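# Carry tube rack through self-closing door to desk

## Task

Take the tube rack from the counter, pass it through the door that swings shut by itself, and set it on the desk standing upright with each tube seated all the way down in a hole. At the finish the door must be closed. Neither the rack nor any tube may touch the floor, or the attempt fails. One robot or both may be used. Afterwards the grippers must release the rack and the robots must back away. A robot that tips over or is left leaning also fails the attempt.

## Robot and tools

Robots: two identical Hello Robot Stretch 3 units, r1 and r2. Each has a two-wheeled base (0.33 m long, 0.34 m wide) with a passive rear omni wheel, a lift on a mast, and a telescoping arm that reaches out to the robot's RIGHT side, ending in a wrist and a two-finger gripper. The base cannot drive sideways, so to move the gripper forward you drive the base. A spin in place pivots about the point between the drive wheels, 0.05 m behind the front edge. With the arm pulled in and the wrist folded, the swept radius is 0.28 m; an unfolded level wrist reaches beyond it.

Frames: the base frame has its origin on the floor between the drive wheels, x forward, y left, z up. hand_pose is reported in it, at the point where the closed fingertips meet; with all wrist joints at zero, that frame's x is up, y points back along the arm toward the mast, z toward the robot's rear. The odometry frame is the base frame as it was when the scene began. Each robot reports in its own frames, so only images, lidar_m, wrist_depth_mm and head_depth_mm reveal where the two robots are relative to each other.

execute_actions: arguments "actions" (a list holding one action, or empty to just read state and images) and optional "cameras" (names such as r1_head_camera, r1_nav_camera, r1_wrist_camera, r2_head_camera, r2_nav_camera, r2_wrist_camera, or "all"; omitted or null means all, [] means none). An action is an object keyed by "r1" and/or "r2"; each robot gets its own entry with "base", "joints" and optionally "contact_limits". Everything in one action starts at once and may finish at different times.
- base: exactly one of translate_m (relative drive in metres from the base's last reported position, forward positive, -1 to 1) or rotate_rad (relative turn in radians, counter-clockwise/left positive, -3.2 to 3.2).
- joints: absolute targets by name. lift_m 0 to 1.1 (arm height on mast); arm_m 0 to 0.52 (extension); wrist_yaw_rad -1.345 to 4.42 (0 along the arm, positive toward the robot's front, 3.0 folded over the base); wrist_pitch_rad -1.57 to 0.451 (0 level, negative tips fingers down); wrist_roll_rad -2.911 to 2.911 (0 fingers side by side, level); gripper_m -0.089 to 0.179 (larger is wider; actual fingertip gap is smaller by about 0.007 nearly shut, 0.025 fully open, and zero below 0.007); head_pan_rad -3.953 to 1.73 (0 forward, positive left, -1.57 looks along the arm); head_tilt_rad -1.53 to 0.419 (negative looks down). Tolerances for done: lift and arm ±0.004, yaw and roll ±0.02, pitch ±0.05, gripper ±0.004, head ±0.02.
- contact_limits: {"arm_m": effort percent 1 to 100} halts the arm motion (contact_stop) at that motor effort; it also caps holding force until the next action. Too low stops instantly.
Unknown keys or out-of-range numbers reject the whole call. Anything left out of an action may keep pushing toward its previous target without showing it in status. If a result reports a stop, the remaining calls in that reply are skipped. Each action is capped at 15 s.

wait: {"seconds": 0 to 10}; commands nothing and returns state and images.
zoom_image: {"camera": name, "region": [x0, y0, x1, y1]} in pixels of that camera's most recent full image, top-left origin, at most 504 by 504.
finished_scene: {"scene": n}; closes the current scene irreversibly and reports success. The goal must already hold and remain held.

Result lines: base_status and joint_status tell how each commanded motion ended: done, off_target (resting short and possibly still pushing), contact_stop, time_out, torque_fault. After the last three the target is dropped and the joint holds where it stopped, except that a lift or arm that hit something goes slack until commanded again (a loaded slack lift may sag). on_its_own covers uncommanded parts; its "held at" is the held target, not the position. motor_effort is percent of maximum, positive toward larger joint values, with peak in brackets; readings carry fixed and random errors. Positive wheel effort pushes forward. base_odometry counts wheel rotation, so slip looks like travel; heading runs -3.142 to 3.142. turned_by_wheels and turned_by_imu give rotation since the last result. base_tilt gives forward and right lean in degrees, with a few degrees of fixed bias. lidar_m: 12 distances in metres from the base origin, 30-degree sectors starting straight ahead and going counter-clockwise (4th left, 7th back, 10th right), in a plane 0.17 m high, range 0.15 to 12, "-" for nothing; it misses glass and thin legs and is partly blocked by the robot's own mast and parts. wrist_depth_mm (45 to 1000) and head_depth_mm (280 to 4000, sideways image) are 7x7 grids of median depths from the top left.

Speed: the base goes fast only with lift_m under 0.30, arm_m under 0.03 and wrist_yaw_rad over 2.54; otherwise about 0.10 m/s.

Gripping: command gripper_m below the object's width to grasp; open at least 0.02 beyond the contact value to release. Readings do not confirm a grasp.

Avoid: folding or unfolding the wrist unless lift_m is 0.32 to 0.95, pitch -0.4 and roll near 0 (then lift may go down to 0.25); yaw below -0.4 without pitch at -0.5 or lower. Pushing with the arm against something rigid while the gripper is above about 0.45 m can tip the robot; so can driving while holding or hooking something fixed, or snagging furniture, especially reversing. If tilt appears, free the gripper, undo the last move in small steps, and lower lift_m to about 0.2. Robots pressing into each other is a failure; no line reports robot contact, and the two bases travel slightly different distances for the same command, which strains a shared load. Wrist servos overloaded for seconds shut off for 10 s. Objects may occasionally get nudged. Don't drop, slam or shove things, and keep the rack and tubes off the floor.

Each tool is called after ">>>" as name(argument=value, ...), one argument or row to a line, values as JSON.

## Session

>>> execute_actions(
  actions=[],
)

Scene clock: 0.00 s.
r1.base_odometry: x=+0.000 y=+0.000 heading=+0.000 (m, m, rad; r1's odometry frame)
r1.turned_by_wheels: +0.000 (rad since the last result)
r1.turned_by_imu: +0.000 (rad since the last result)
r1.base_tilt: forward=+1.3 right=+0.8 (deg)
r1.lidar_m: 2.50 2.02 1.91 1.51 1.18 1.16 1.24 1.81 2.12 2.26 3.32 1.41
r1.head_depth_mm: 2080 3289 3446 3397 3529 2801 1946 / 2022 3172 3637 3588 3649 2802 1962 / 2022 3168 3807 3873 3869 2827 1965 / 2004 3119 3379 3363 3314 2855 1981 / 1979 2791 2803 2852 2850 2707 2017 / 1960 2491 2494 2497 2482 2514 2059 / 1949 2236 2216 2246 2209 2211 2052
r1.base_status: not commanded
r1.joint_positions: lift_m=+0.362 arm_m=+0.000 wrist_yaw_rad=+2.851 wrist_pitch_rad=-0.464 wrist_roll_rad=+0.017 gripper_m=+0.037 head_pan_rad=+0.001 head_tilt_rad=-0.006
r1.joint_status: not commanded
r1.motor_effort: left_wheel=-1 right_wheel=+0 lift_m=+20 arm_m=+0 wrist_yaw_rad=+0 wrist_pitch_rad=+7 wrist_roll_rad=+0 gripper_m=+1 head_pan_rad=+0 head_tilt_rad=+2 (%)
r1.hand_pose: x=+0.0413 y=+0.0639 z=+0.3645 quat_wxyz=(+0.261, +0.710, +0.059, +0.652) (m; r1's base frame)
r1.wrist_depth_mm: - - - - - - - / - - - - - - - / - - - - - - - / - 899 893 898 904 913 888 / 727 - 730 741 739 742 746 / 612 - 624 616 629 617 622 / 536 517 - 538 523 533 542
r2.base_odometry: x=+0.000 y=+0.000 heading=+0.000 (m, m, rad; r2's odometry frame)
r2.turned_by_wheels: +0.000 (rad since the last result)
r2.turned_by_imu: +0.000 (rad since the last result)
r2.base_tilt: forward=+0.9 right=+1.0 (deg)
r2.lidar_m: 1.90 1.74 1.75 2.26 1.54 1.54 2.47 2.27 2.29 2.22 1.60 1.94
r2.head_depth_mm: 2010 2332 2313 2330 2206 2183 2173 / 2007 2492 2493 2500 2501 2493 2406 / 2026 2332 2365 2339 2361 2374 2304 / 2035 2135 2167 2156 2181 2188 2185 / 1937 1989 1986 2010 2005 2037 2018 / 1835 1851 1854 1857 1871 1864 1881 / 1731 1728 1733 1736 1739 1746 1763
r2.base_status: not commanded
r2.joint_positions: lift_m=+0.567 arm_m=+0.001 wrist_yaw_rad=+2.872 wrist_pitch_rad=-0.598 wrist_roll_rad=+0.019 gripper_m=+0.037 head_pan_rad=-0.002 head_tilt_rad=-0.022
r2.joint_status: not commanded
r2.motor_effort: left_wheel=+0 right_wheel=-1 lift_m=+21 arm_m=+0 wrist_yaw_rad=+0 wrist_pitch_rad=+4 wrist_roll_rad=+0 gripper_m=-1 head_pan_rad=-1 head_tilt_rad=+1 (%)
r2.hand_pose: x=+0.0316 y=+0.0452 z=+0.5410 quat_wxyz=(+0.299, +0.703, +0.113, +0.635) (m; r2's base frame)
r2.wrist_depth_mm: - - - - - - - / - - - - - - - / - - - - - - - / 954 - 957 951 979 947 959 / 844 831 869 832 848 831 823 / 743 736 - 724 - 732 752 / 662 662 - 662 653 671 662
pictures: r1_head_camera (sideways: a quarter turn clockwise sets it upright), r1_nav_camera (sideways: a quarter turn counterclockwise sets it upright), r1_wrist_camera, r2_head_camera (sideways: a quarter turn clockwise sets it upright), r2_nav_camera (sideways: a quarter turn counterclockwise sets it upright), r2_wrist_camera
Images, in order (width x height): r1_head_camera 896x504, r1_nav_camera 672x504, r1_wrist_camera 644x364, r2_head_camera 896x504, r2_nav_camera 672x504, r2_wrist_camera 644x364.

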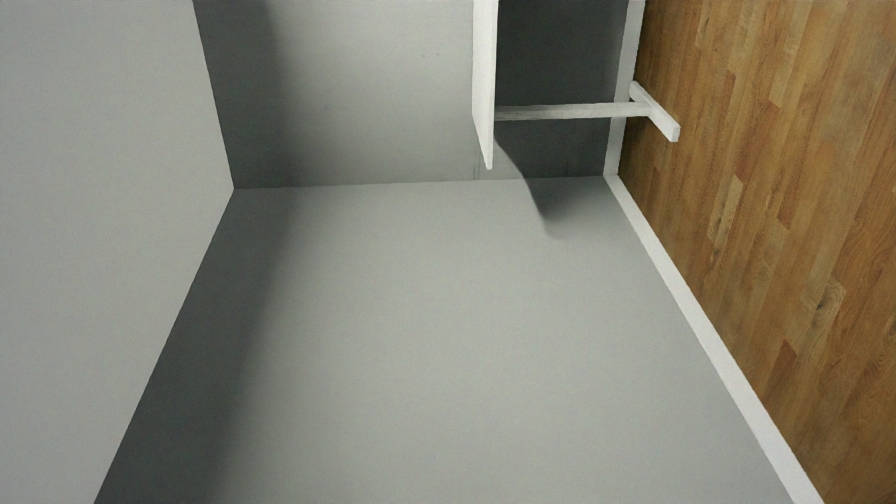

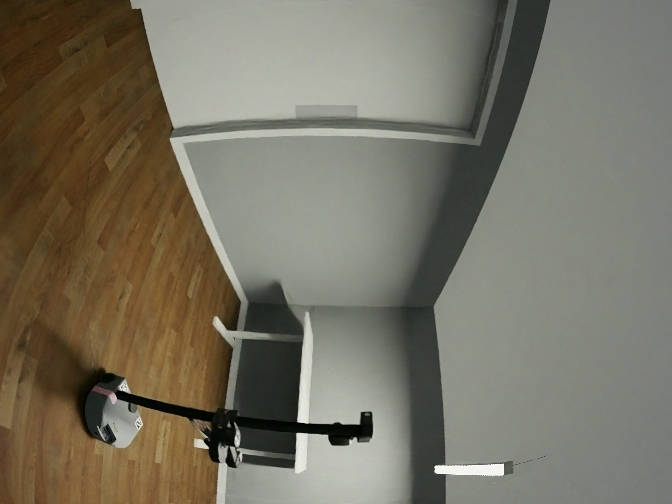

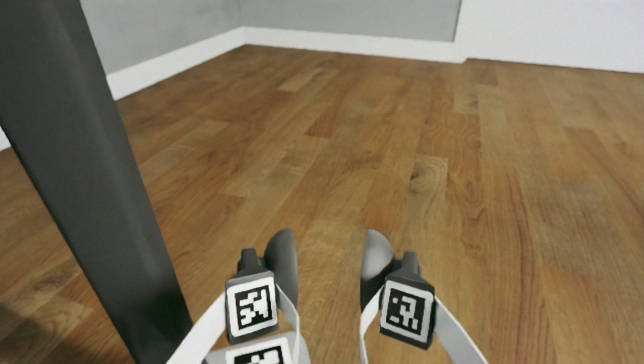

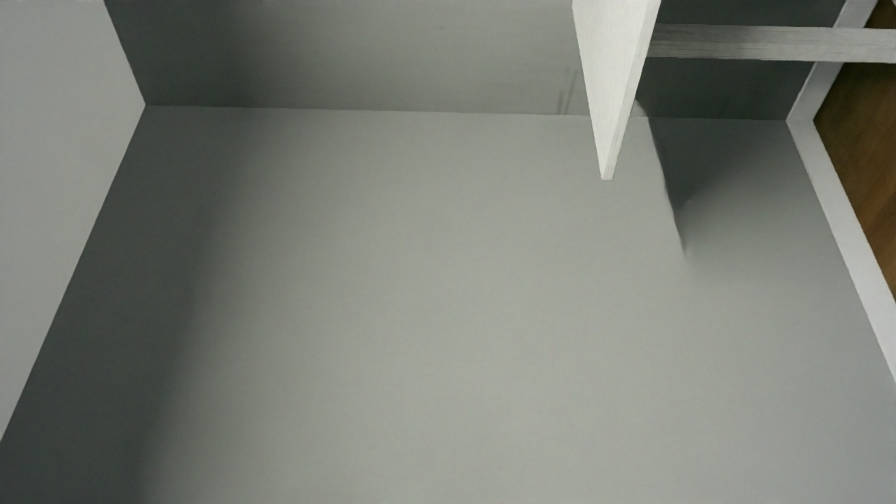

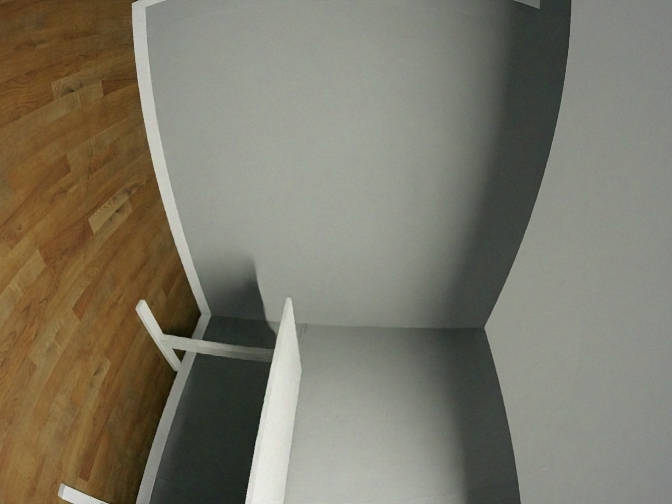

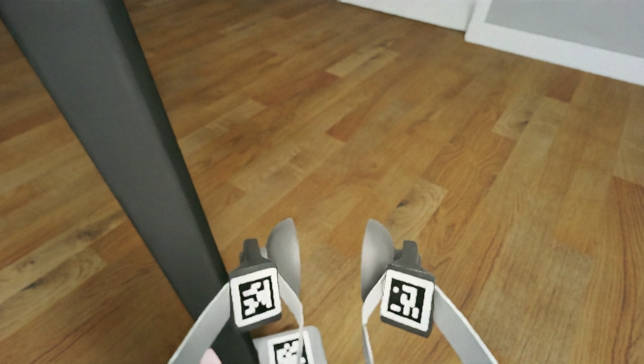

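>>> execute_actions(
  actions=[
    {"r1":{"joints":{"head_pan_rad":1.2,"head_tilt_rad":-0.3}},"r2":{"joints":{"head_pan_rad":-1.6,"head_tilt_rad":-0.3}}},
  ],
  cameras=["r1_head_camera","r1_nav_camera","r2_head_camera","r2_nav_camera"],
)

>>> execute_actions(
  actions=[
    {"r1":{"joints":{"head_pan_rad":-2.4,"head_tilt_rad":-0.3}},"r2":{"joints":{"head_pan_rad":-3.3,"head_tilt_rad":-0.3}}},
  ],
  cameras=["r1_head_camera","r1_nav_camera","r2_head_camera","r2_nav_camera"],
)

Scene clock: 2.20 s.
r1.base_odometry: x=+0.000 y=+0.000 heading=+0.000 (m, m, rad; r1's odometry frame)
r1.turned_by_wheels: +0.000 (rad since the last result)
r1.turned_by_imu: +0.000 (rad since the last result)
r1.base_tilt: forward=+1.3 right=+0.7 (deg)
r1.lidar_m: 2.50 2.02 1.91 1.52 1.18 1.16 1.24 1.81 2.11 2.26 3.33 1.42
r1.head_depth_mm: 1595 1716 1826 1947 2110 1781 1410 / 1568 1680 1802 1930 2076 1797 1416 / 1628 1723 1839 1959 2103 1790 1418 / 1648 1767 1880 2023 2158 1829 1441 / 1700 1804 1935 2071 2223 1828 1449 / 1724 1847 1973 2109 2271 1821 1442 / 1769 1893 1997 2117 2139 1837 1447
r1.base_status: not commanded
r1.joint_positions: lift_m=+0.362 arm_m=+0.000 wrist_yaw_rad=+2.851 wrist_pitch_rad=-0.464 wrist_roll_rad=+0.017 gripper_m=+0.037 head_pan_rad=+1.193 head_tilt_rad=-0.296
r1.joint_status: all done
r1.motor_effort: left_wheel=-1(1) right_wheel=+0(0) lift_m=+20(21) arm_m=+1(0) wrist_yaw_rad=+0(0) wrist_pitch_rad=+8(8) wrist_roll_rad=-1(1) gripper_m=+0(0) head_pan_rad=+3(28) head_tilt_rad=-2(28) (%)
r1.hand_pose: x=+0.0413 y=+0.0639 z=+0.3645 quat_wxyz=(+0.261, +0.710, +0.059, +0.652) (m; r1's base frame)
r1.wrist_depth_mm: - - - - - - - / - - - - - - - / - - - - - - - / - 895 887 881 900 899 892 / 730 - 731 740 729 726 733 / 620 - 623 620 632 610 612 / 533 518 - 537 513 535 535
r2.base_odometry: x=+0.000 y=+0.000 heading=+0.000 (m, m, rad; r2's odometry frame)
r2.turned_by_wheels: +0.000 (rad since the last result)
r2.turned_by_imu: +0.000 (rad since the last result)
r2.base_tilt: forward=+0.8 right=+1.0 (deg)
r2.lidar_m: 1.90 1.74 1.75 2.25 1.54 1.54 2.49 2.27 2.28 2.22 1.60 1.93
r2.head_depth_mm: 2385 2453 2537 2622 2617 2084 1642 / 2592 2672 2760 2894 2885 2111 1643 / 2480 2585 2737 2921 2888 2087 1636 / 2289 2390 2532 2682 2716 2102 1628 / 2131 2247 2316 2441 2530 2089 1632 / 1983 2077 2150 2272 2383 2073 1623 / 1896 1957 2035 2112 2220 2077 1624
r2.base_status: not commanded
r2.joint_positions: lift_m=+0.567 arm_m=+0.001 wrist_yaw_rad=+2.872 wrist_pitch_rad=-0.598 wrist_roll_rad=+0.019 gripper_m=+0.037 head_pan_rad=-1.593 head_tilt_rad=-0.296
r2.joint_status: all done
r2.motor_effort: left_wheel=+0(1) right_wheel=+0(1) lift_m=+21(21) arm_m=+0(0) wrist_yaw_rad=+0(1) wrist_pitch_rad=+4(4) wrist_roll_rad=+0(0) gripper_m=+0(1) head_pan_rad=-3(35) head_tilt_rad=-1(18) (%)
r2.hand_pose: x=+0.0316 y=+0.0452 z=+0.5410 quat_wxyz=(+0.299, +0.703, +0.113, +0.635) (m; r2's base frame)
r2.wrist_depth_mm: - - - - - - - / - - - - - - - / - - - - - - - / 946 - 943 960 936 995 948 / 841 829 853 827 850 827 844 / 730 733 - 736 - 725 740 / 654 660 - 660 642 658 660
pictures: r1_head_camera (sideways: a quarter turn clockwise sets it upright), r1_nav_camera (sideways: a quarter turn counterclockwise sets it upright), r2_head_camera (sideways: a quarter turn clockwise sets it upright), r2_nav_camera (sideways: a quarter turn counterclockwise sets it upright)
Images, in order (width x height): r1_head_camera 896x504, r1_nav_camera 672x504, r2_head_camera 896x504, r2_nav_camera 672x504.

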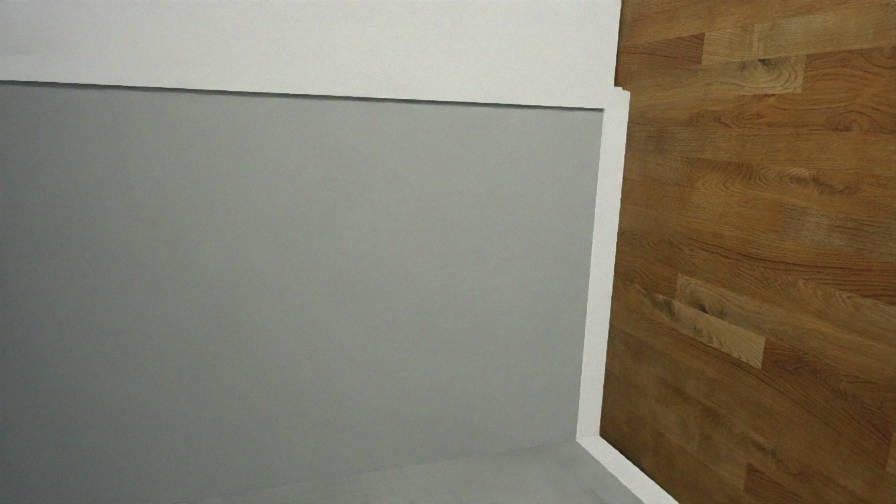

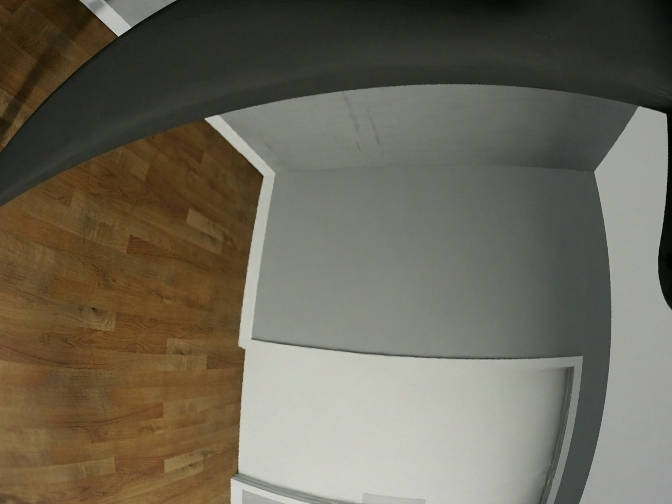

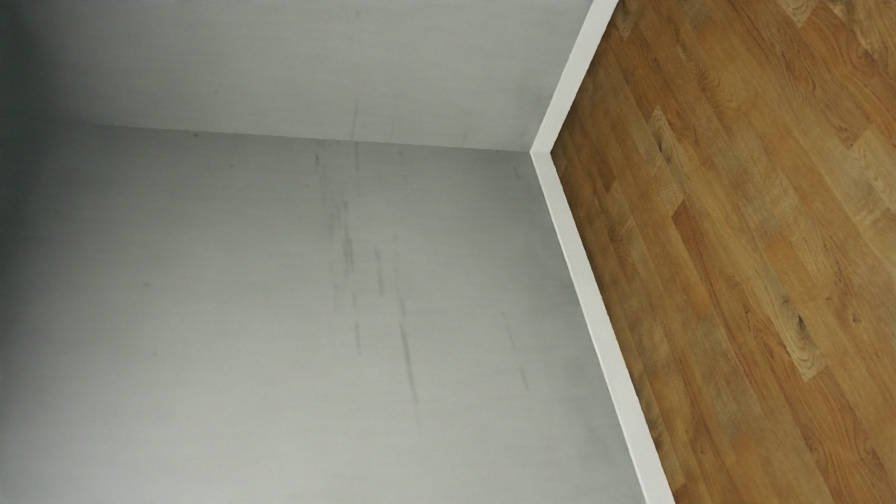

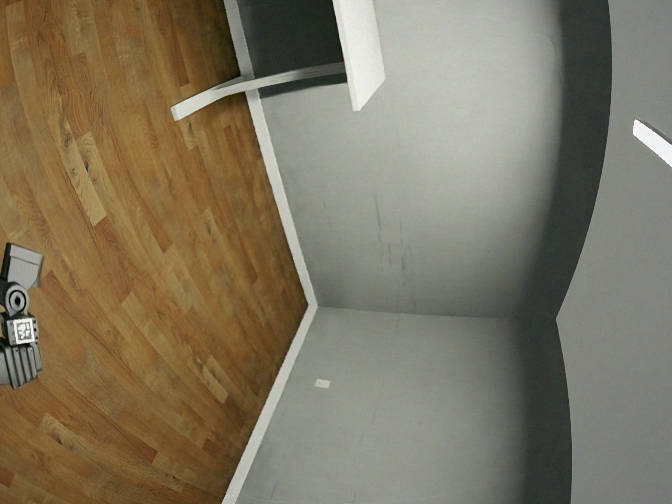

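Scene clock: 4.47 s.
r1.base_odometry: x=+0.000 y=+0.000 heading=+0.000 (m, m, rad; r1's odometry frame)
r1.turned_by_wheels: +0.000 (rad since the last result)
r1.turned_by_imu: +0.000 (rad since the last result)
r1.base_tilt: forward=+1.2 right=+0.7 (deg)
r1.lidar_m: 2.50 2.02 1.91 1.52 1.18 1.16 1.24 1.81 2.12 2.26 3.30 1.42
r1.head_depth_mm: 1858 1934 2014 2092 2160 1783 1407 / 1935 2068 2223 2374 2448 1803 1421 / 1905 2009 2149 2297 2381 1782 1421 / 1864 1977 2114 2253 2360 1810 1429 / 1843 1923 2046 2159 2277 1821 1435 / 1783 1867 1988 2106 2248 1842 1453 / 1730 1828 1935 2069 2153 1852 1451
r1.base_status: not commanded
r1.joint_positions: lift_m=+0.362 arm_m=+0.000 wrist_yaw_rad=+2.851 wrist_pitch_rad=-0.464 wrist_roll_rad=+0.017 gripper_m=+0.037 head_pan_rad=-2.393 head_tilt_rad=-0.296
r1.joint_status: all done
r1.motor_effort: left_wheel=-1(1) right_wheel=+0(0) lift_m=+20(19) arm_m=+0(1) wrist_yaw_rad=+0(1) wrist_pitch_rad=+8(8) wrist_roll_rad=+0(0) gripper_m=-1(1) head_pan_rad=-3(32) head_tilt_rad=-2(2) (%)
r1.hand_pose: x=+0.0413 y=+0.0639 z=+0.3645 quat_wxyz=(+0.261, +0.710, +0.059, +0.652) (m; r1's base frame)
r1.wrist_depth_mm: - - - - - - - / - - - - - - - / - - - - - - - / - 905 905 906 905 891 916 / 732 - 721 738 740 728 731 / 621 - 630 616 640 617 621 / 536 521 - 536 519 538 531
r2.base_odometry: x=+0.000 y=+0.000 heading=+0.000 (m, m, rad; r2's odometry frame)
r2.turned_by_wheels: +0.000 (rad since the last result)
r2.turned_by_imu: +0.000 (rad since the last result)
r2.base_tilt: forward=+0.8 right=+1.1 (deg)
r2.lidar_m: 1.91 1.74 1.75 2.25 1.54 1.54 2.50 2.27 2.28 2.23 1.60 1.93
r2.head_depth_mm: 2622 2712 2817 2900 2905 2087 1643 / 2824 2932 3030 3138 2912 2095 1637 / 3029 3164 3313 3386 2908 2073 1632 / 2871 3061 3230 3369 2900 2084 1623 / 2647 2744 2927 3004 2830 2088 1623 / 2433 2539 2662 2737 2767 2060 1618 / 2247 2310 2424 2533 2594 2066 1624
r2.base_status: not commanded
r2.joint_positions: lift_m=+0.567 arm_m=+0.001 wrist_yaw_rad=+2.872 wrist_pitch_rad=-0.598 wrist_roll_rad=+0.019 gripper_m=+0.037 head_pan_rad=-3.293 head_tilt_rad=-0.296
r2.joint_status: all done
r2.motor_effort: left_wheel=+0(0) right_wheel=-1(0) lift_m=+22(22) arm_m=+0(0) wrist_yaw_rad=+0(1) wrist_pitch_rad=+4(4) wrist_roll_rad=+0(0) gripper_m=+0(1) head_pan_rad=-4(36) head_tilt_rad=-2(1) (%)
r2.hand_pose: x=+0.0316 y=+0.0452 z=+0.5410 quat_wxyz=(+0.299, +0.703, +0.113, +0.635) (m; r2's base frame)
r2.wrist_depth_mm: - - - - - - - / - - - - - - - / - - - - - - - / 964 - 953 965 998 975 984 / 824 855 849 819 870 833 837 / 723 736 - 734 - 743 730 / 643 664 - 666 646 665 654
pictures: r1_head_camera (sideways: a quarter turn clockwise sets it upright), r1_nav_camera (sideways: a quarter turn counterclockwise sets it upright), r2_head_camera (sideways: a quarter turn clockwise sets it upright), r2_nav_camera (sideways: a quarter turn counterclockwise sets it upright)
Images, in order (width x height): r1_head_camera 896x504, r1_nav_camera 672x504, r2_head_camera 896x504, r2_nav_camera 672x504.

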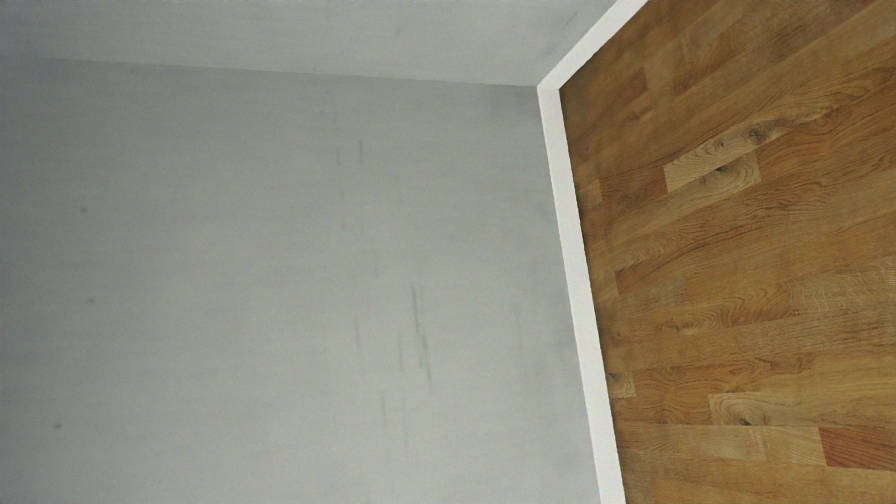

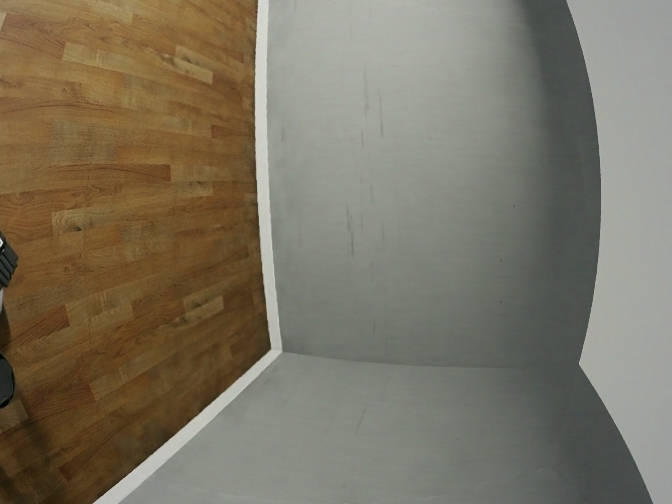

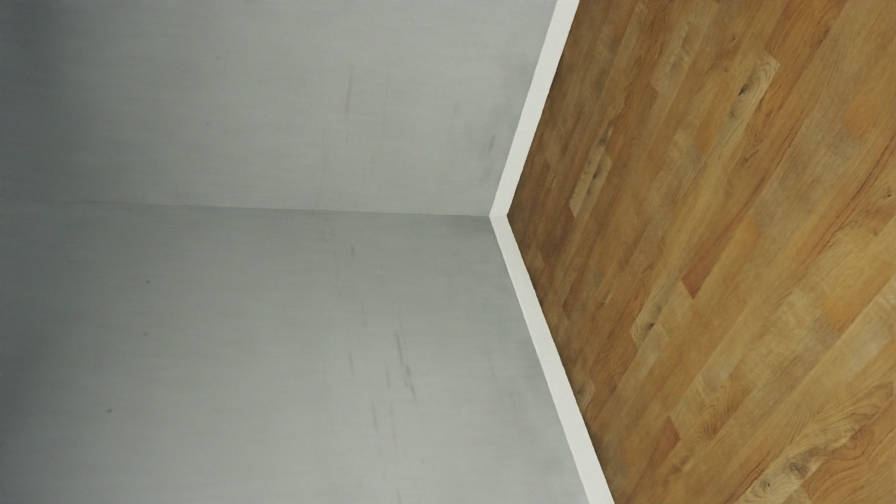

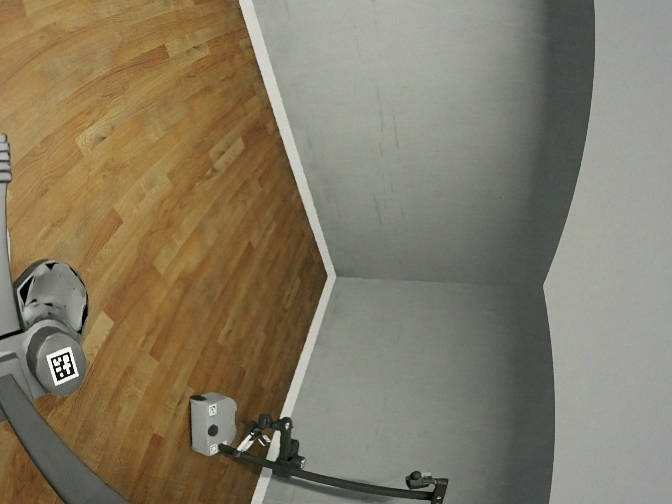

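>>> execute_actions(
  actions=[
    {"r1":{"base":{"rotate_rad":0.6},"joints":{"head_pan_rad":0,"head_tilt_rad":-0.5,"lift_m":0.25,"wrist_yaw_rad":3.0,"wrist_pitch_rad":-0.4}},"r2":{"base":{"rotate_rad":1.12},"joints":{"head_pan_rad":0,"head_tilt_rad":-0.5,"lift_m":0.25,"wrist_yaw_rad":3.0,"wrist_pitch_rad":-0.4}}},
  ],
  cameras=["r1_head_camera","r2_head_camera","r2_nav_camera"],
)

Scene clock: 10.77 s.
r1.base_odometry: x=+0.000 y=+0.000 heading=+0.600 (m, m, rad; r1's odometry frame)
r1.turned_by_wheels: +0.600 (rad since the last result)
r1.turned_by_imu: +0.603 (rad since the last result)
r1.base_tilt: forward=+1.2 right=+0.8 (deg)
r1.lidar_m: 2.00 1.91 1.43 1.16 1.16 1.27 2.00 2.12 2.33 3.63 1.46 2.37
r1.head_depth_mm: 1979 2224 2451 2474 1867 1490 1232 / 1902 2070 2305 2472 1882 1488 1230 / 1851 2050 2252 2384 1883 1496 1253 / 1797 1967 2174 2346 1876 1503 1250 / 1721 1887 2064 2265 1884 1514 1249 / 1663 1793 1961 2203 1903 1511 1256 / 1590 1718 1853 2012 1922 1515 1259
r1.base_status: done
r1.joint_positions: lift_m=+0.250 arm_m=+0.000 wrist_yaw_rad=+2.999 wrist_pitch_rad=-0.419 wrist_roll_rad=+0.017 gripper_m=+0.037 head_pan_rad=-0.007 head_tilt_rad=-0.494
r1.joint_status: all done
r1.motor_effort: left_wheel=-3(13) right_wheel=+2(6) lift_m=+12(18) arm_m=+1(0) wrist_yaw_rad=+1(1) wrist_pitch_rad=+10(10) wrist_roll_rad=-1(1) gripper_m=+1(0) head_pan_rad=+2(29) head_tilt_rad=-3(23) (%)
r1.hand_pose: x=+0.0107 y=+0.0768 z=+0.2630 quat_wxyz=(+0.197, +0.706, +0.096, +0.674) (m; r1's base frame)
r1.wrist_depth_mm: 915 - - - - - - / 980 - - - - - - / 966 - 988 - 999 996 - / 745 746 740 759 752 749 754 / 600 594 630 600 599 599 598 / 498 518 - 534 516 500 503 / - - - - 420 432 430
r2.base_odometry: x=+0.000 y=+0.000 heading=+1.120 (m, m, rad; r2's odometry frame)
r2.turned_by_wheels: +1.120 (rad since the last result)
r2.turned_by_imu: +1.121 (rad since the last result)
r2.base_tilt: forward=+0.7 right=+1.1 (deg)
r2.lidar_m: 1.76 2.28 1.53 2.77 2.41 2.27 2.32 2.17 1.60 1.93 1.85 1.74
r2.head_depth_mm: 1458 1555 1671 1789 1938 1673 1381 / 1572 1668 1789 1902 1984 1663 1389 / 1645 1769 1893 2078 2088 1660 1381 / 1719 1848 2007 2188 2086 1653 1374 / 1781 1931 2110 2298 2069 1657 1373 / 1877 2044 2191 2396 2072 1646 1368 / 1913 2058 2266 2463 2077 1653 1360
r2.base_status: done
r2.joint_positions: lift_m=+0.250 arm_m=+0.001 wrist_yaw_rad=+2.998 wrist_pitch_rad=-0.421 wrist_roll_rad=+0.019 gripper_m=+0.037 head_pan_rad=-0.007 head_tilt_rad=-0.494
r2.joint_status: all done
r2.motor_effort: left_wheel=-2(7) right_wheel=+2(6) lift_m=+15(20) arm_m=+0(0) wrist_yaw_rad=+3(2) wrist_pitch_rad=+6(5) wrist_roll_rad=+0(0) gripper_m=+0(0) head_pan_rad=+3(35) head_tilt_rad=-4(15) (%)
r2.hand_pose: x=+0.0109 y=+0.0760 z=+0.2625 quat_wxyz=(+0.198, +0.706, +0.096, +0.673) (m; r2's base frame)
r2.wrist_depth_mm: - - - - - - - / - - - - - - - / 843 879 868 860 865 889 871 / 671 666 679 674 670 666 673 / 550 551 564 553 573 552 543 / 473 501 - - - 469 469 / - - - - 391 403 403
pictures: r1_head_camera (sideways: a quarter turn clockwise sets it upright), r2_head_camera (sideways: a quarter turn clockwise sets it upright), r2_nav_camera (sideways: a quarter turn counterclockwise sets it upright)
Images, in order (width x height): r1_head_camera 896x504, r2_head_camera 896x504, r2_nav_camera 672x504.

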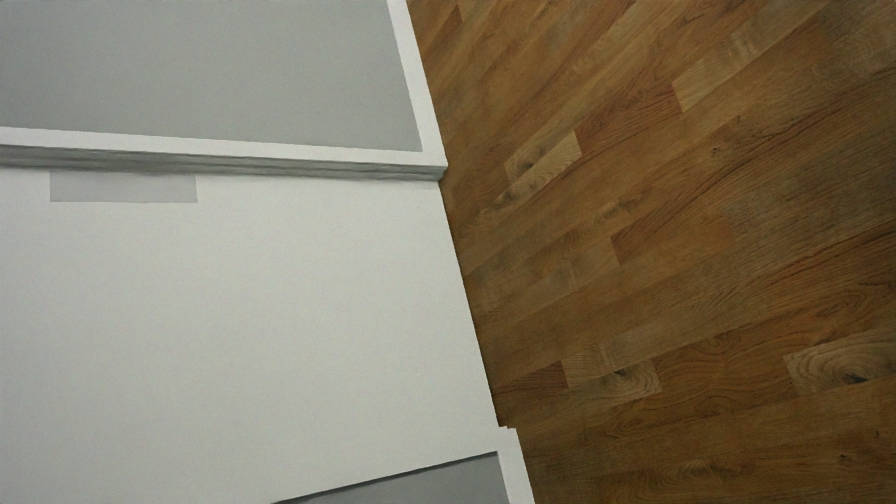

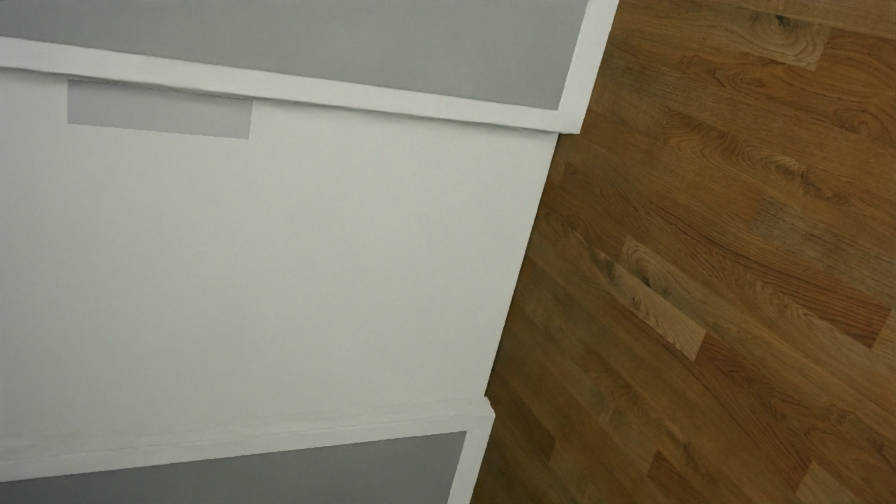

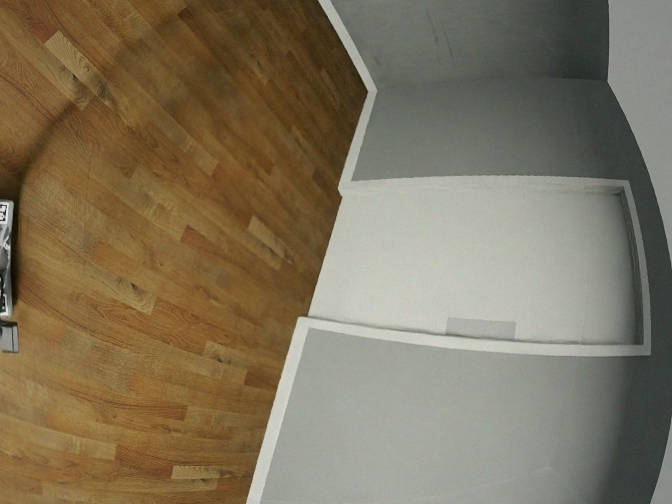

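>>> execute_actions(
  actions=[
    {"r1":{"base":{"translate_m":0.6}},"r2":{"base":{"translate_m":1.0}}},
  ],
  cameras=[],
)

>>> execute_actions(
  actions=[
    {"r2":{"base":{"translate_m":0.65},"joints":{"head_tilt_rad":-1.0}}},
  ],
  cameras=["r1_head_camera","r2_head_camera","r2_nav_camera"],
)

Scene clock: 17.70 s.
r1.base_odometry: x=+0.495 y=+0.339 heading=+0.600 (m, m, rad; r1's odometry frame)
r1.turned_by_wheels: +0.000 (rad since the last result)
r1.turned_by_imu: +0.001 (rad since the last result)
r1.base_tilt: forward=+1.3 right=+0.7 (deg)
r1.lidar_m: 1.43 1.35 1.49 1.38 1.37 1.51 2.37 2.67 2.94 3.02 0.91 0.90
r1.head_depth_mm: 1372 1542 1733 1949 1838 1488 1234 / 1351 1492 1656 1839 1875 1476 1243 / 1324 1467 1638 1831 1859 1495 1239 / 1278 1392 1540 1729 1845 1503 1249 / 1229 1332 1466 1625 1785 1507 1255 / 1180 1285 1408 1553 1725 1518 1257 / 1132 1234 1343 1490 1614 1515 1260
r1.base_status: done
r1.joint_positions: lift_m=+0.250 arm_m=+0.000 wrist_yaw_rad=+2.999 wrist_pitch_rad=-0.418 wrist_roll_rad=+0.017 gripper_m=+0.037 head_pan_rad=-0.007 head_tilt_rad=-0.495
r1.joint_status: not commanded
r1.motor_effort: left_wheel=-3(11) right_wheel=+2(8) lift_m=+12(12) arm_m=+0(1) wrist_yaw_rad=+1(1) wrist_pitch_rad=+9(10) wrist_roll_rad=-1(1) gripper_m=-1(1) head_pan_rad=+2(3) head_tilt_rad=-2(3) (%)
r1.hand_pose: x=+0.0106 y=+0.0769 z=+0.2631 quat_wxyz=(+0.197, +0.706, +0.096, +0.674) (m; r1's base frame)
r1.wrist_depth_mm: - - - - - - - / - - - - - - - / 997 - 998 989 - - 995 / 762 753 754 749 749 750 749 / 596 601 627 595 600 599 604 / 502 517 - 537 520 503 498 / - - - - 416 426 432
r2.base_odometry: x=+0.436 y=+0.900 heading=+1.120 (m, m, rad; r2's odometry frame)
r2.turned_by_wheels: +0.000 (rad since the last result)
r2.turned_by_imu: +0.006 (rad since the last result)
r2.base_tilt: forward=+0.8 right=+0.9 (deg)
r2.lidar_m: 0.93 1.21 2.28 1.02 3.03 3.14 3.22 2.26 2.03 1.29 0.89 0.83
r2.head_depth_mm: 746 794 854 921 996 1088 1170 / 778 831 894 967 1055 1154 1276 / 811 868 939 1020 1109 1227 1326 / 844 914 987 1074 1187 1320 1371 / 883 953 1043 1136 1260 1410 1368 / 927 1006 1101 1213 1352 1510 1377 / 974 1064 1160 1293 1453 1583 1367
r2.base_status: done
r2.joint_positions: lift_m=+0.250 arm_m=+0.001 wrist_yaw_rad=+2.998 wrist_pitch_rad=-0.420 wrist_roll_rad=+0.019 gripper_m=+0.037 head_pan_rad=-0.007 head_tilt_rad=-0.495
r2.joint_status: not commanded
r2.motor_effort: left_wheel=-3(8) right_wheel=+2(7) lift_m=+15(15) arm_m=+0(0) wrist_yaw_rad=+2(2) wrist_pitch_rad=+6(6) wrist_roll_rad=+0(0) gripper_m=-1(0) head_pan_rad=+2(3) head_tilt_rad=-2(2) (%)
r2.hand_pose: x=+0.0107 y=+0.0761 z=+0.2626 quat_wxyz=(+0.198, +0.706, +0.096, +0.673) (m; r2's base frame)
r2.wrist_depth_mm: - - - - - - - / - - 961 - - - - / 871 853 866 873 848 874 863 / 665 678 668 664 664 689 680 / 550 549 579 557 568 543 548 / 475 492 - - - 466 474 / - - - - 396 402 402
pictures: none
No camera images: the call's "cameras" was empty. Leave "cameras" out to get every camera's image.

Scene clock: 21.57 s.
r1.base_odometry: x=+0.495 y=+0.339 heading=+0.600 (m, m, rad; r1's odometry frame)
r1.turned_by_wheels: +0.000 (rad since the last result)
r1.turned_by_imu: +0.000 (rad since the last result)
r1.base_tilt: forward=+1.2 right=+0.8 (deg)
r1.lidar_m: 1.10 1.35 1.49 1.38 1.37 1.50 2.37 2.67 2.94 3.01 3.05 1.65
r1.head_depth_mm: 1382 1536 1726 1965 1846 1483 1233 / 1335 1481 1665 1802 1519 1441 1239 / 917 1408 1561 1750 1461 1442 1239 / 1273 1404 1548 1720 1861 1496 1243 / 1216 1336 1478 1635 1785 1494 1247 / 1173 1287 1398 1554 1699 1505 1256 / 1128 1226 1334 1474 1616 1518 1256
r1.base_status: not commanded
r1.joint_positions: lift_m=+0.250 arm_m=+0.000 wrist_yaw_rad=+2.999 wrist_pitch_rad=-0.418 wrist_roll_rad=+0.017 gripper_m=+0.037 head_pan_rad=-0.007 head_tilt_rad=-0.495
r1.joint_status: not commanded
r1.motor_effort: left_wheel=-3(3) right_wheel=+2(2) lift_m=+12(12) arm_m=+1(0) wrist_yaw_rad=+1(0) wrist_pitch_rad=+10(10) wrist_roll_rad=-1(1) gripper_m=-1(0) head_pan_rad=+2(2) head_tilt_rad=-3(3) (%)
r1.hand_pose: x=+0.0106 y=+0.0769 z=+0.2631 quat_wxyz=(+0.197, +0.706, +0.096, +0.674) (m; r1's base frame)
r1.wrist_depth_mm: - - - - - - - / - - - - - - - / - - 995 - - - - / 753 752 759 750 743 761 743 / 595 596 629 600 600 595 597 / 502 517 - 530 514 502 501 / - - - - 418 427 430
r2.base_odometry: x=+0.719 y=+1.485 heading=+1.120 (m, m, rad; r2's odometry frame)
r2.turned_by_wheels: +0.000 (rad since the last result)
r2.turned_by_imu: +0.004 (rad since the last result)
r2.base_tilt: forward=+0.8 right=+1.1 (deg)
r2.lidar_m: 0.33 0.43 0.78 2.04 2.66 3.73 3.80 2.79 1.35 0.38 0.35 0.33
r2.head_depth_mm: 285 311 364 439 552 743 1079 / 293 328 387 473 606 846 1116 / 298 347 413 512 674 980 1126 / 313 367 443 558 755 1168 1125 / 331 390 478 614 864 1209 1120 / 349 417 518 683 1000 1229 1117 / 370 447 564 769 1199 1229 1120
r2.base_status: done
r2.joint_positions: lift_m=+0.250 arm_m=+0.001 wrist_yaw_rad=+2.998 wrist_pitch_rad=-0.420 wrist_roll_rad=+0.019 gripper_m=+0.037 head_pan_rad=-0.007 head_tilt_rad=-0.988
r2.joint_status: all done
r2.motor_effort: left_wheel=-2(9) right_wheel=+2(8) lift_m=+15(15) arm_m=+0(0) wrist_yaw_rad=+2(2) wrist_pitch_rad=+6(6) wrist_roll_rad=+0(0) gripper_m=+0(0) head_pan_rad=+2(3) head_tilt_rad=-5(26) (%)
r2.hand_pose: x=+0.0107 y=+0.0761 z=+0.2626 quat_wxyz=(+0.198, +0.706, +0.096, +0.673) (m; r2's base frame)
r2.wrist_depth_mm: - - - - - - 605 / 987 - - - - - 646 / 855 884 872 865 848 847 674 / 659 683 671 679 678 687 618 / 542 542 570 548 569 557 543 / 475 490 - - - 467 470 / - - - - 396 404 404
pictures: r1_head_camera (sideways: a quarter turn clockwise sets it upright), r2_head_camera (sideways: a quarter turn clockwise sets it upright), r2_nav_camera (sideways: a quarter turn counterclockwise sets it upright)
Images, in order (width x height): r1_head_camera 896x504, r2_head_camera 896x504, r2_nav_camera 672x504.

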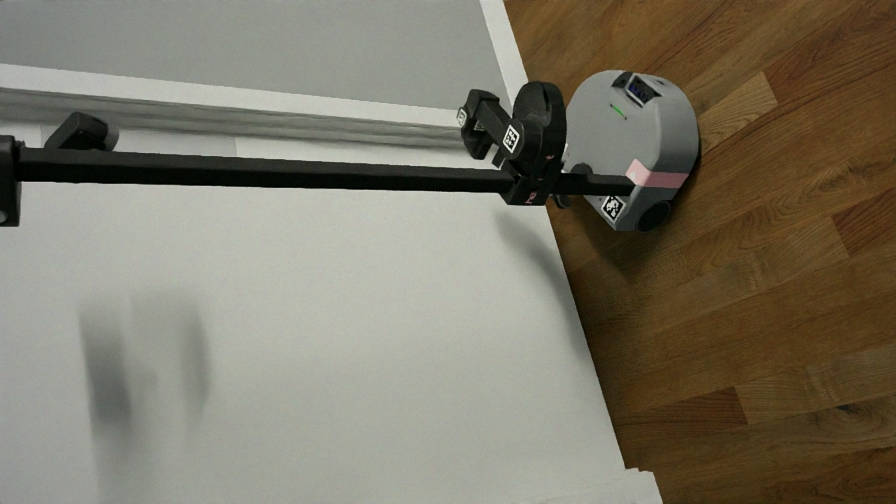

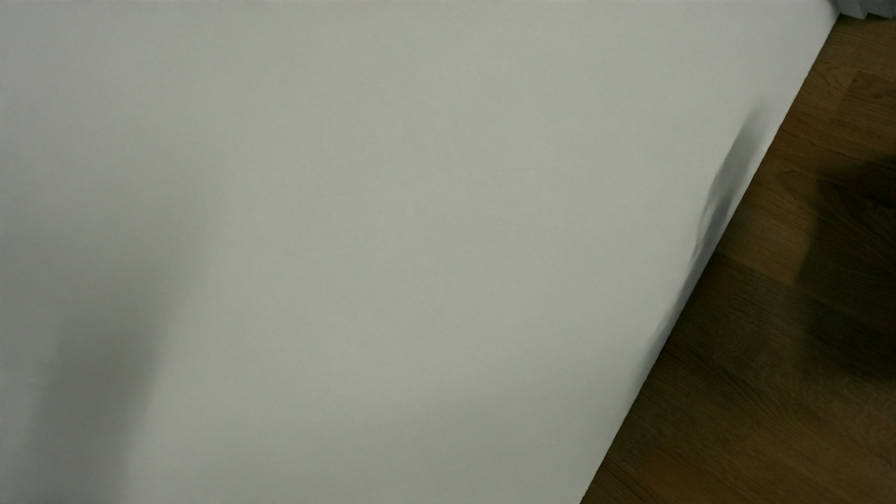

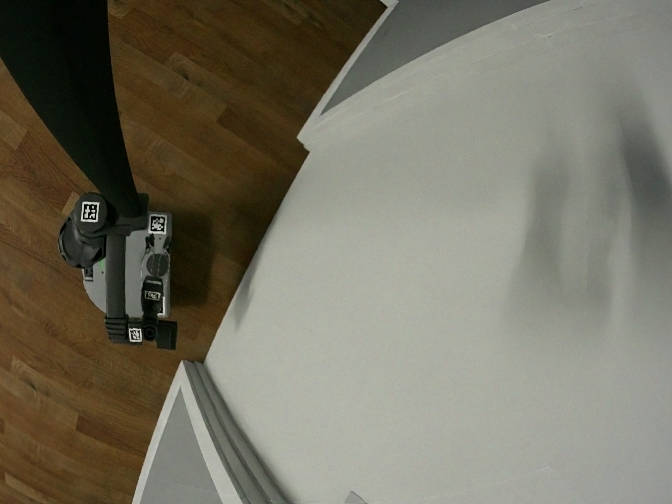

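>>> execute_actions(
  actions=[
    {"r2":{"base":{"translate_m":0.16}}},
  ],
  cameras=[],
)

>>> execute_actions(
  actions=[
    {"r2":{"base":{"rotate_rad":-0.38},"joints":{"head_tilt_rad":-1.2,"lift_m":0.31}}},
  ],
  cameras=["r1_head_camera","r2_nav_camera"],
)

Scene clock: 24.90 s.
r1.base_odometry: x=+0.495 y=+0.339 heading=+0.600 (m, m, rad; r1's odometry frame)
r1.turned_by_wheels: +0.000 (rad since the last result)
r1.turned_by_imu: +0.000 (rad since the last result)
r1.base_tilt: forward=+1.2 right=+0.7 (deg)
r1.lidar_m: 1.20 1.35 1.50 1.38 1.37 1.50 2.37 2.67 2.94 3.02 3.05 1.66
r1.head_depth_mm: 1370 1550 1709 1984 1852 1485 1238 / 1350 1478 1649 1833 1866 1497 1247 / 1316 1468 1637 1728 1577 1494 1244 / 1047 1341 1480 1631 1641 1485 1251 / 1225 1327 1470 1637 1796 1508 1236 / 1176 1273 1401 1554 1706 1504 1255 / 1136 1235 1345 1476 1611 1523 1255
r1.base_status: not commanded
r1.joint_positions: lift_m=+0.250 arm_m=+0.000 wrist_yaw_rad=+2.999 wrist_pitch_rad=-0.418 wrist_roll_rad=+0.017 gripper_m=+0.037 head_pan_rad=-0.007 head_tilt_rad=-0.495
r1.joint_status: not commanded
r1.motor_effort: left_wheel=-3(3) right_wheel=+2(2) lift_m=+12(12) arm_m=+0(1) wrist_yaw_rad=+1(1) wrist_pitch_rad=+10(10) wrist_roll_rad=+0(0) gripper_m=+1(1) head_pan_rad=+2(2) head_tilt_rad=-2(2) (%)
r1.hand_pose: x=+0.0106 y=+0.0769 z=+0.2631 quat_wxyz=(+0.197, +0.706, +0.096, +0.674) (m; r1's base frame)
r1.wrist_depth_mm: - - - - - - - / - - - - - - - / 992 - 994 993 - - 986 / 751 752 752 751 748 751 755 / 599 596 631 602 599 601 601 / 502 514 - 538 517 505 499 / - - - - 414 428 428
r2.base_odometry: x=+0.789 y=+1.629 heading=+1.120 (m, m, rad; r2's odometry frame)
r2.turned_by_wheels: +0.000 (rad since the last result)
r2.turned_by_imu: +0.001 (rad since the last result)
r2.base_tilt: forward=+0.9 right=+0.9 (deg)
r2.lidar_m: 0.19 0.24 0.57 1.97 1.32 3.89 3.97 2.95 0.59 0.28 0.19 0.18
r2.head_depth_mm: - - - - 295 368 564 / - - - - 313 419 693 / - - - - 333 487 899 / - - - 299 374 579 1088 / - - - 311 427 716 1116 / - - - 338 498 938 1122 / - - 297 381 595 1178 1118
r2.base_status: done
r2.joint_positions: lift_m=+0.250 arm_m=+0.001 wrist_yaw_rad=+2.999 wrist_pitch_rad=-0.420 wrist_roll_rad=+0.019 gripper_m=+0.037 head_pan_rad=-0.007 head_tilt_rad=-0.989
r2.joint_status: not commanded
r2.motor_effort: left_wheel=-3(9) right_wheel=+2(8) lift_m=+15(15) arm_m=+0(0) wrist_yaw_rad=+2(2) wrist_pitch_rad=+6(6) wrist_roll_rad=+0(0) gripper_m=+0(0) head_pan_rad=+2(3) head_tilt_rad=-4(5) (%)
r2.hand_pose: x=+0.0107 y=+0.0761 z=+0.2626 quat_wxyz=(+0.198, +0.706, +0.096, +0.673) (m; r2's base frame)
r2.wrist_depth_mm: - - - - - 632 443 / - - - - - 630 406 / 855 854 874 880 870 667 382 / 670 680 678 676 664 650 360 / 547 553 568 555 575 532 341 / 478 489 - - - 466 323 / - - - - 394 408 307
pictures: none
No camera images: the call's "cameras" was empty. Leave "cameras" out to get every camera's image.

Scene clock: 26.30 s.
r1.base_odometry: x=+0.495 y=+0.339 heading=+0.600 (m, m, rad; r1's odometry frame)
r1.turned_by_wheels: +0.000 (rad since the last result)
r1.turned_by_imu: +0.000 (rad since the last result)
r1.base_tilt: forward=+1.3 right=+0.8 (deg)
r1.lidar_m: 1.22 1.34 1.49 1.38 1.37 1.51 2.37 2.68 2.94 3.02 3.05 1.66
r1.head_depth_mm: 1381 1539 1716 1967 1860 1483 1237 / 1352 1486 1649 1853 1855 1497 1237 / 1325 1469 1643 1725 1641 1482 1244 / 1078 1358 1527 1403 1572 1493 1249 / 1214 1342 1478 1639 1768 1505 1261 / 1178 1291 1415 1549 1716 1512 1254 / 1124 1227 1341 1485 1602 1517 1254
r1.base_status: not commanded
r1.joint_positions: lift_m=+0.250 arm_m=+0.000 wrist_yaw_rad=+2.999 wrist_pitch_rad=-0.418 wrist_roll_rad=+0.017 gripper_m=+0.037 head_pan_rad=-0.007 head_tilt_rad=-0.495
r1.joint_status: not commanded
r1.motor_effort: left_wheel=-3(3) right_wheel=+2(2) lift_m=+12(12) arm_m=+1(0) wrist_yaw_rad=+0(0) wrist_pitch_rad=+10(10) wrist_roll_rad=+0(1) gripper_m=+1(0) head_pan_rad=+2(2) head_tilt_rad=-2(3) (%)
r1.hand_pose: x=+0.0106 y=+0.0769 z=+0.2631 quat_wxyz=(+0.197, +0.706, +0.096, +0.674) (m; r1's base frame)
r1.wrist_depth_mm: - - - - - - - / - - - - - - - / 995 - 995 990 997 - - / 742 759 744 745 748 755 762 / 596 600 626 599 599 603 608 / 497 520 - 535 517 500 499 / - - - - 418 427 429
r2.base_odometry: x=+0.789 y=+1.629 heading=+0.740 (m, m, rad; r2's odometry frame)
r2.turned_by_wheels: -0.380 (rad since the last result)
r2.turned_by_imu: -0.380 (rad since the last result)
r2.base_tilt: forward=+0.8 right=+1.0 (deg)
r2.lidar_m: 0.18 0.19 0.28 0.67 2.05 1.32 3.87 3.72 2.41 0.37 0.24 0.19
r2.head_depth_mm: - - - 335 553 1150 1115 / - - - 344 574 1172 - / - - - 352 598 1178 - / - - - 360 623 1184 - / - - 289 369 651 1187 - / - - 295 378 682 1188 1130 / - - 295 390 715 1187 1121
r2.base_status: done
r2.joint_positions: lift_m=+0.310 arm_m=+0.001 wrist_yaw_rad=+2.999 wrist_pitch_rad=-0.420 wrist_roll_rad=+0.019 gripper_m=+0.037 head_pan_rad=-0.007 head_tilt_rad=-1.186
r2.joint_status: all done
r2.motor_effort: left_wheel=+2(10) right_wheel=-3(8) lift_m=+28(29) arm_m=+0(0) wrist_yaw_rad=+1(1) wrist_pitch_rad=+6(6) wrist_roll_rad=+0(0) gripper_m=+0(0) head_pan_rad=+2(2) head_tilt_rad=-5(24) (%)
r2.hand_pose: x=+0.0107 y=+0.0761 z=+0.3219 quat_wxyz=(+0.198, +0.706, +0.096, +0.673) (m; r2's base frame)
r2.wrist_depth_mm: - - - - 620 327 226 / - - - - 620 332 227 / - 990 - 942 623 331 228 / 781 771 794 787 627 337 228 / 633 631 653 633 577 337 231 / 540 536 - 542 - 339 230 / 466 - - - 452 319 229
pictures: r1_head_camera (sideways: a quarter turn clockwise sets it upright), r2_nav_camera (sideways: a quarter turn counterclockwise sets it upright)
Images, in order (width x height): r1_head_camera 896x504, r2_nav_camera 672x504.

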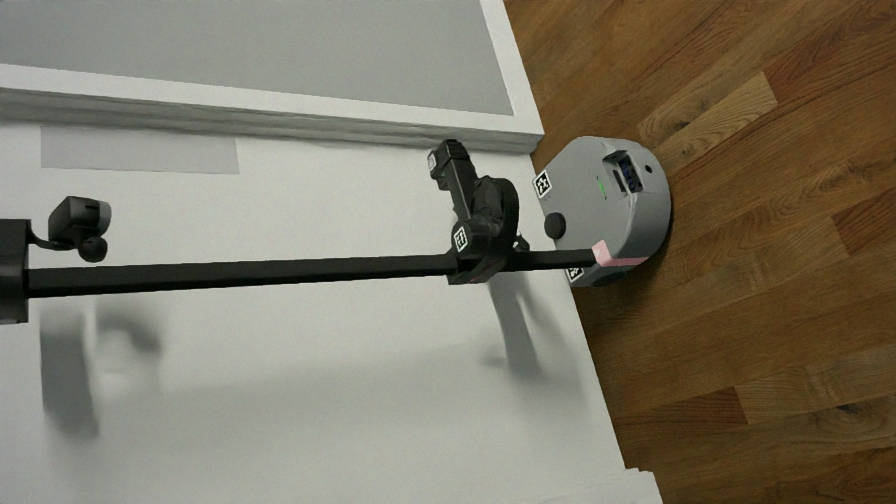

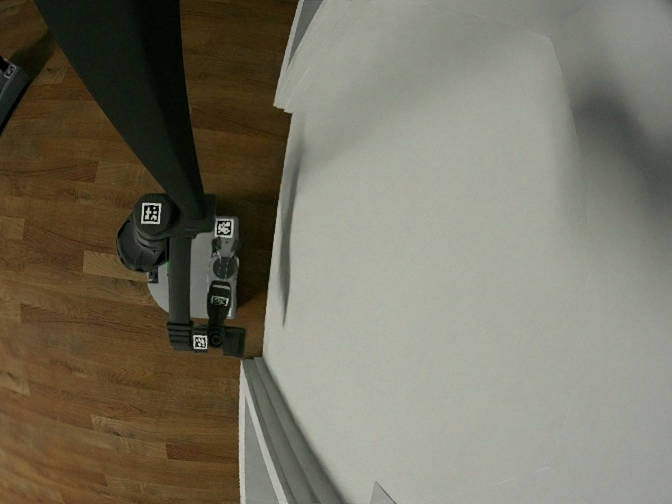

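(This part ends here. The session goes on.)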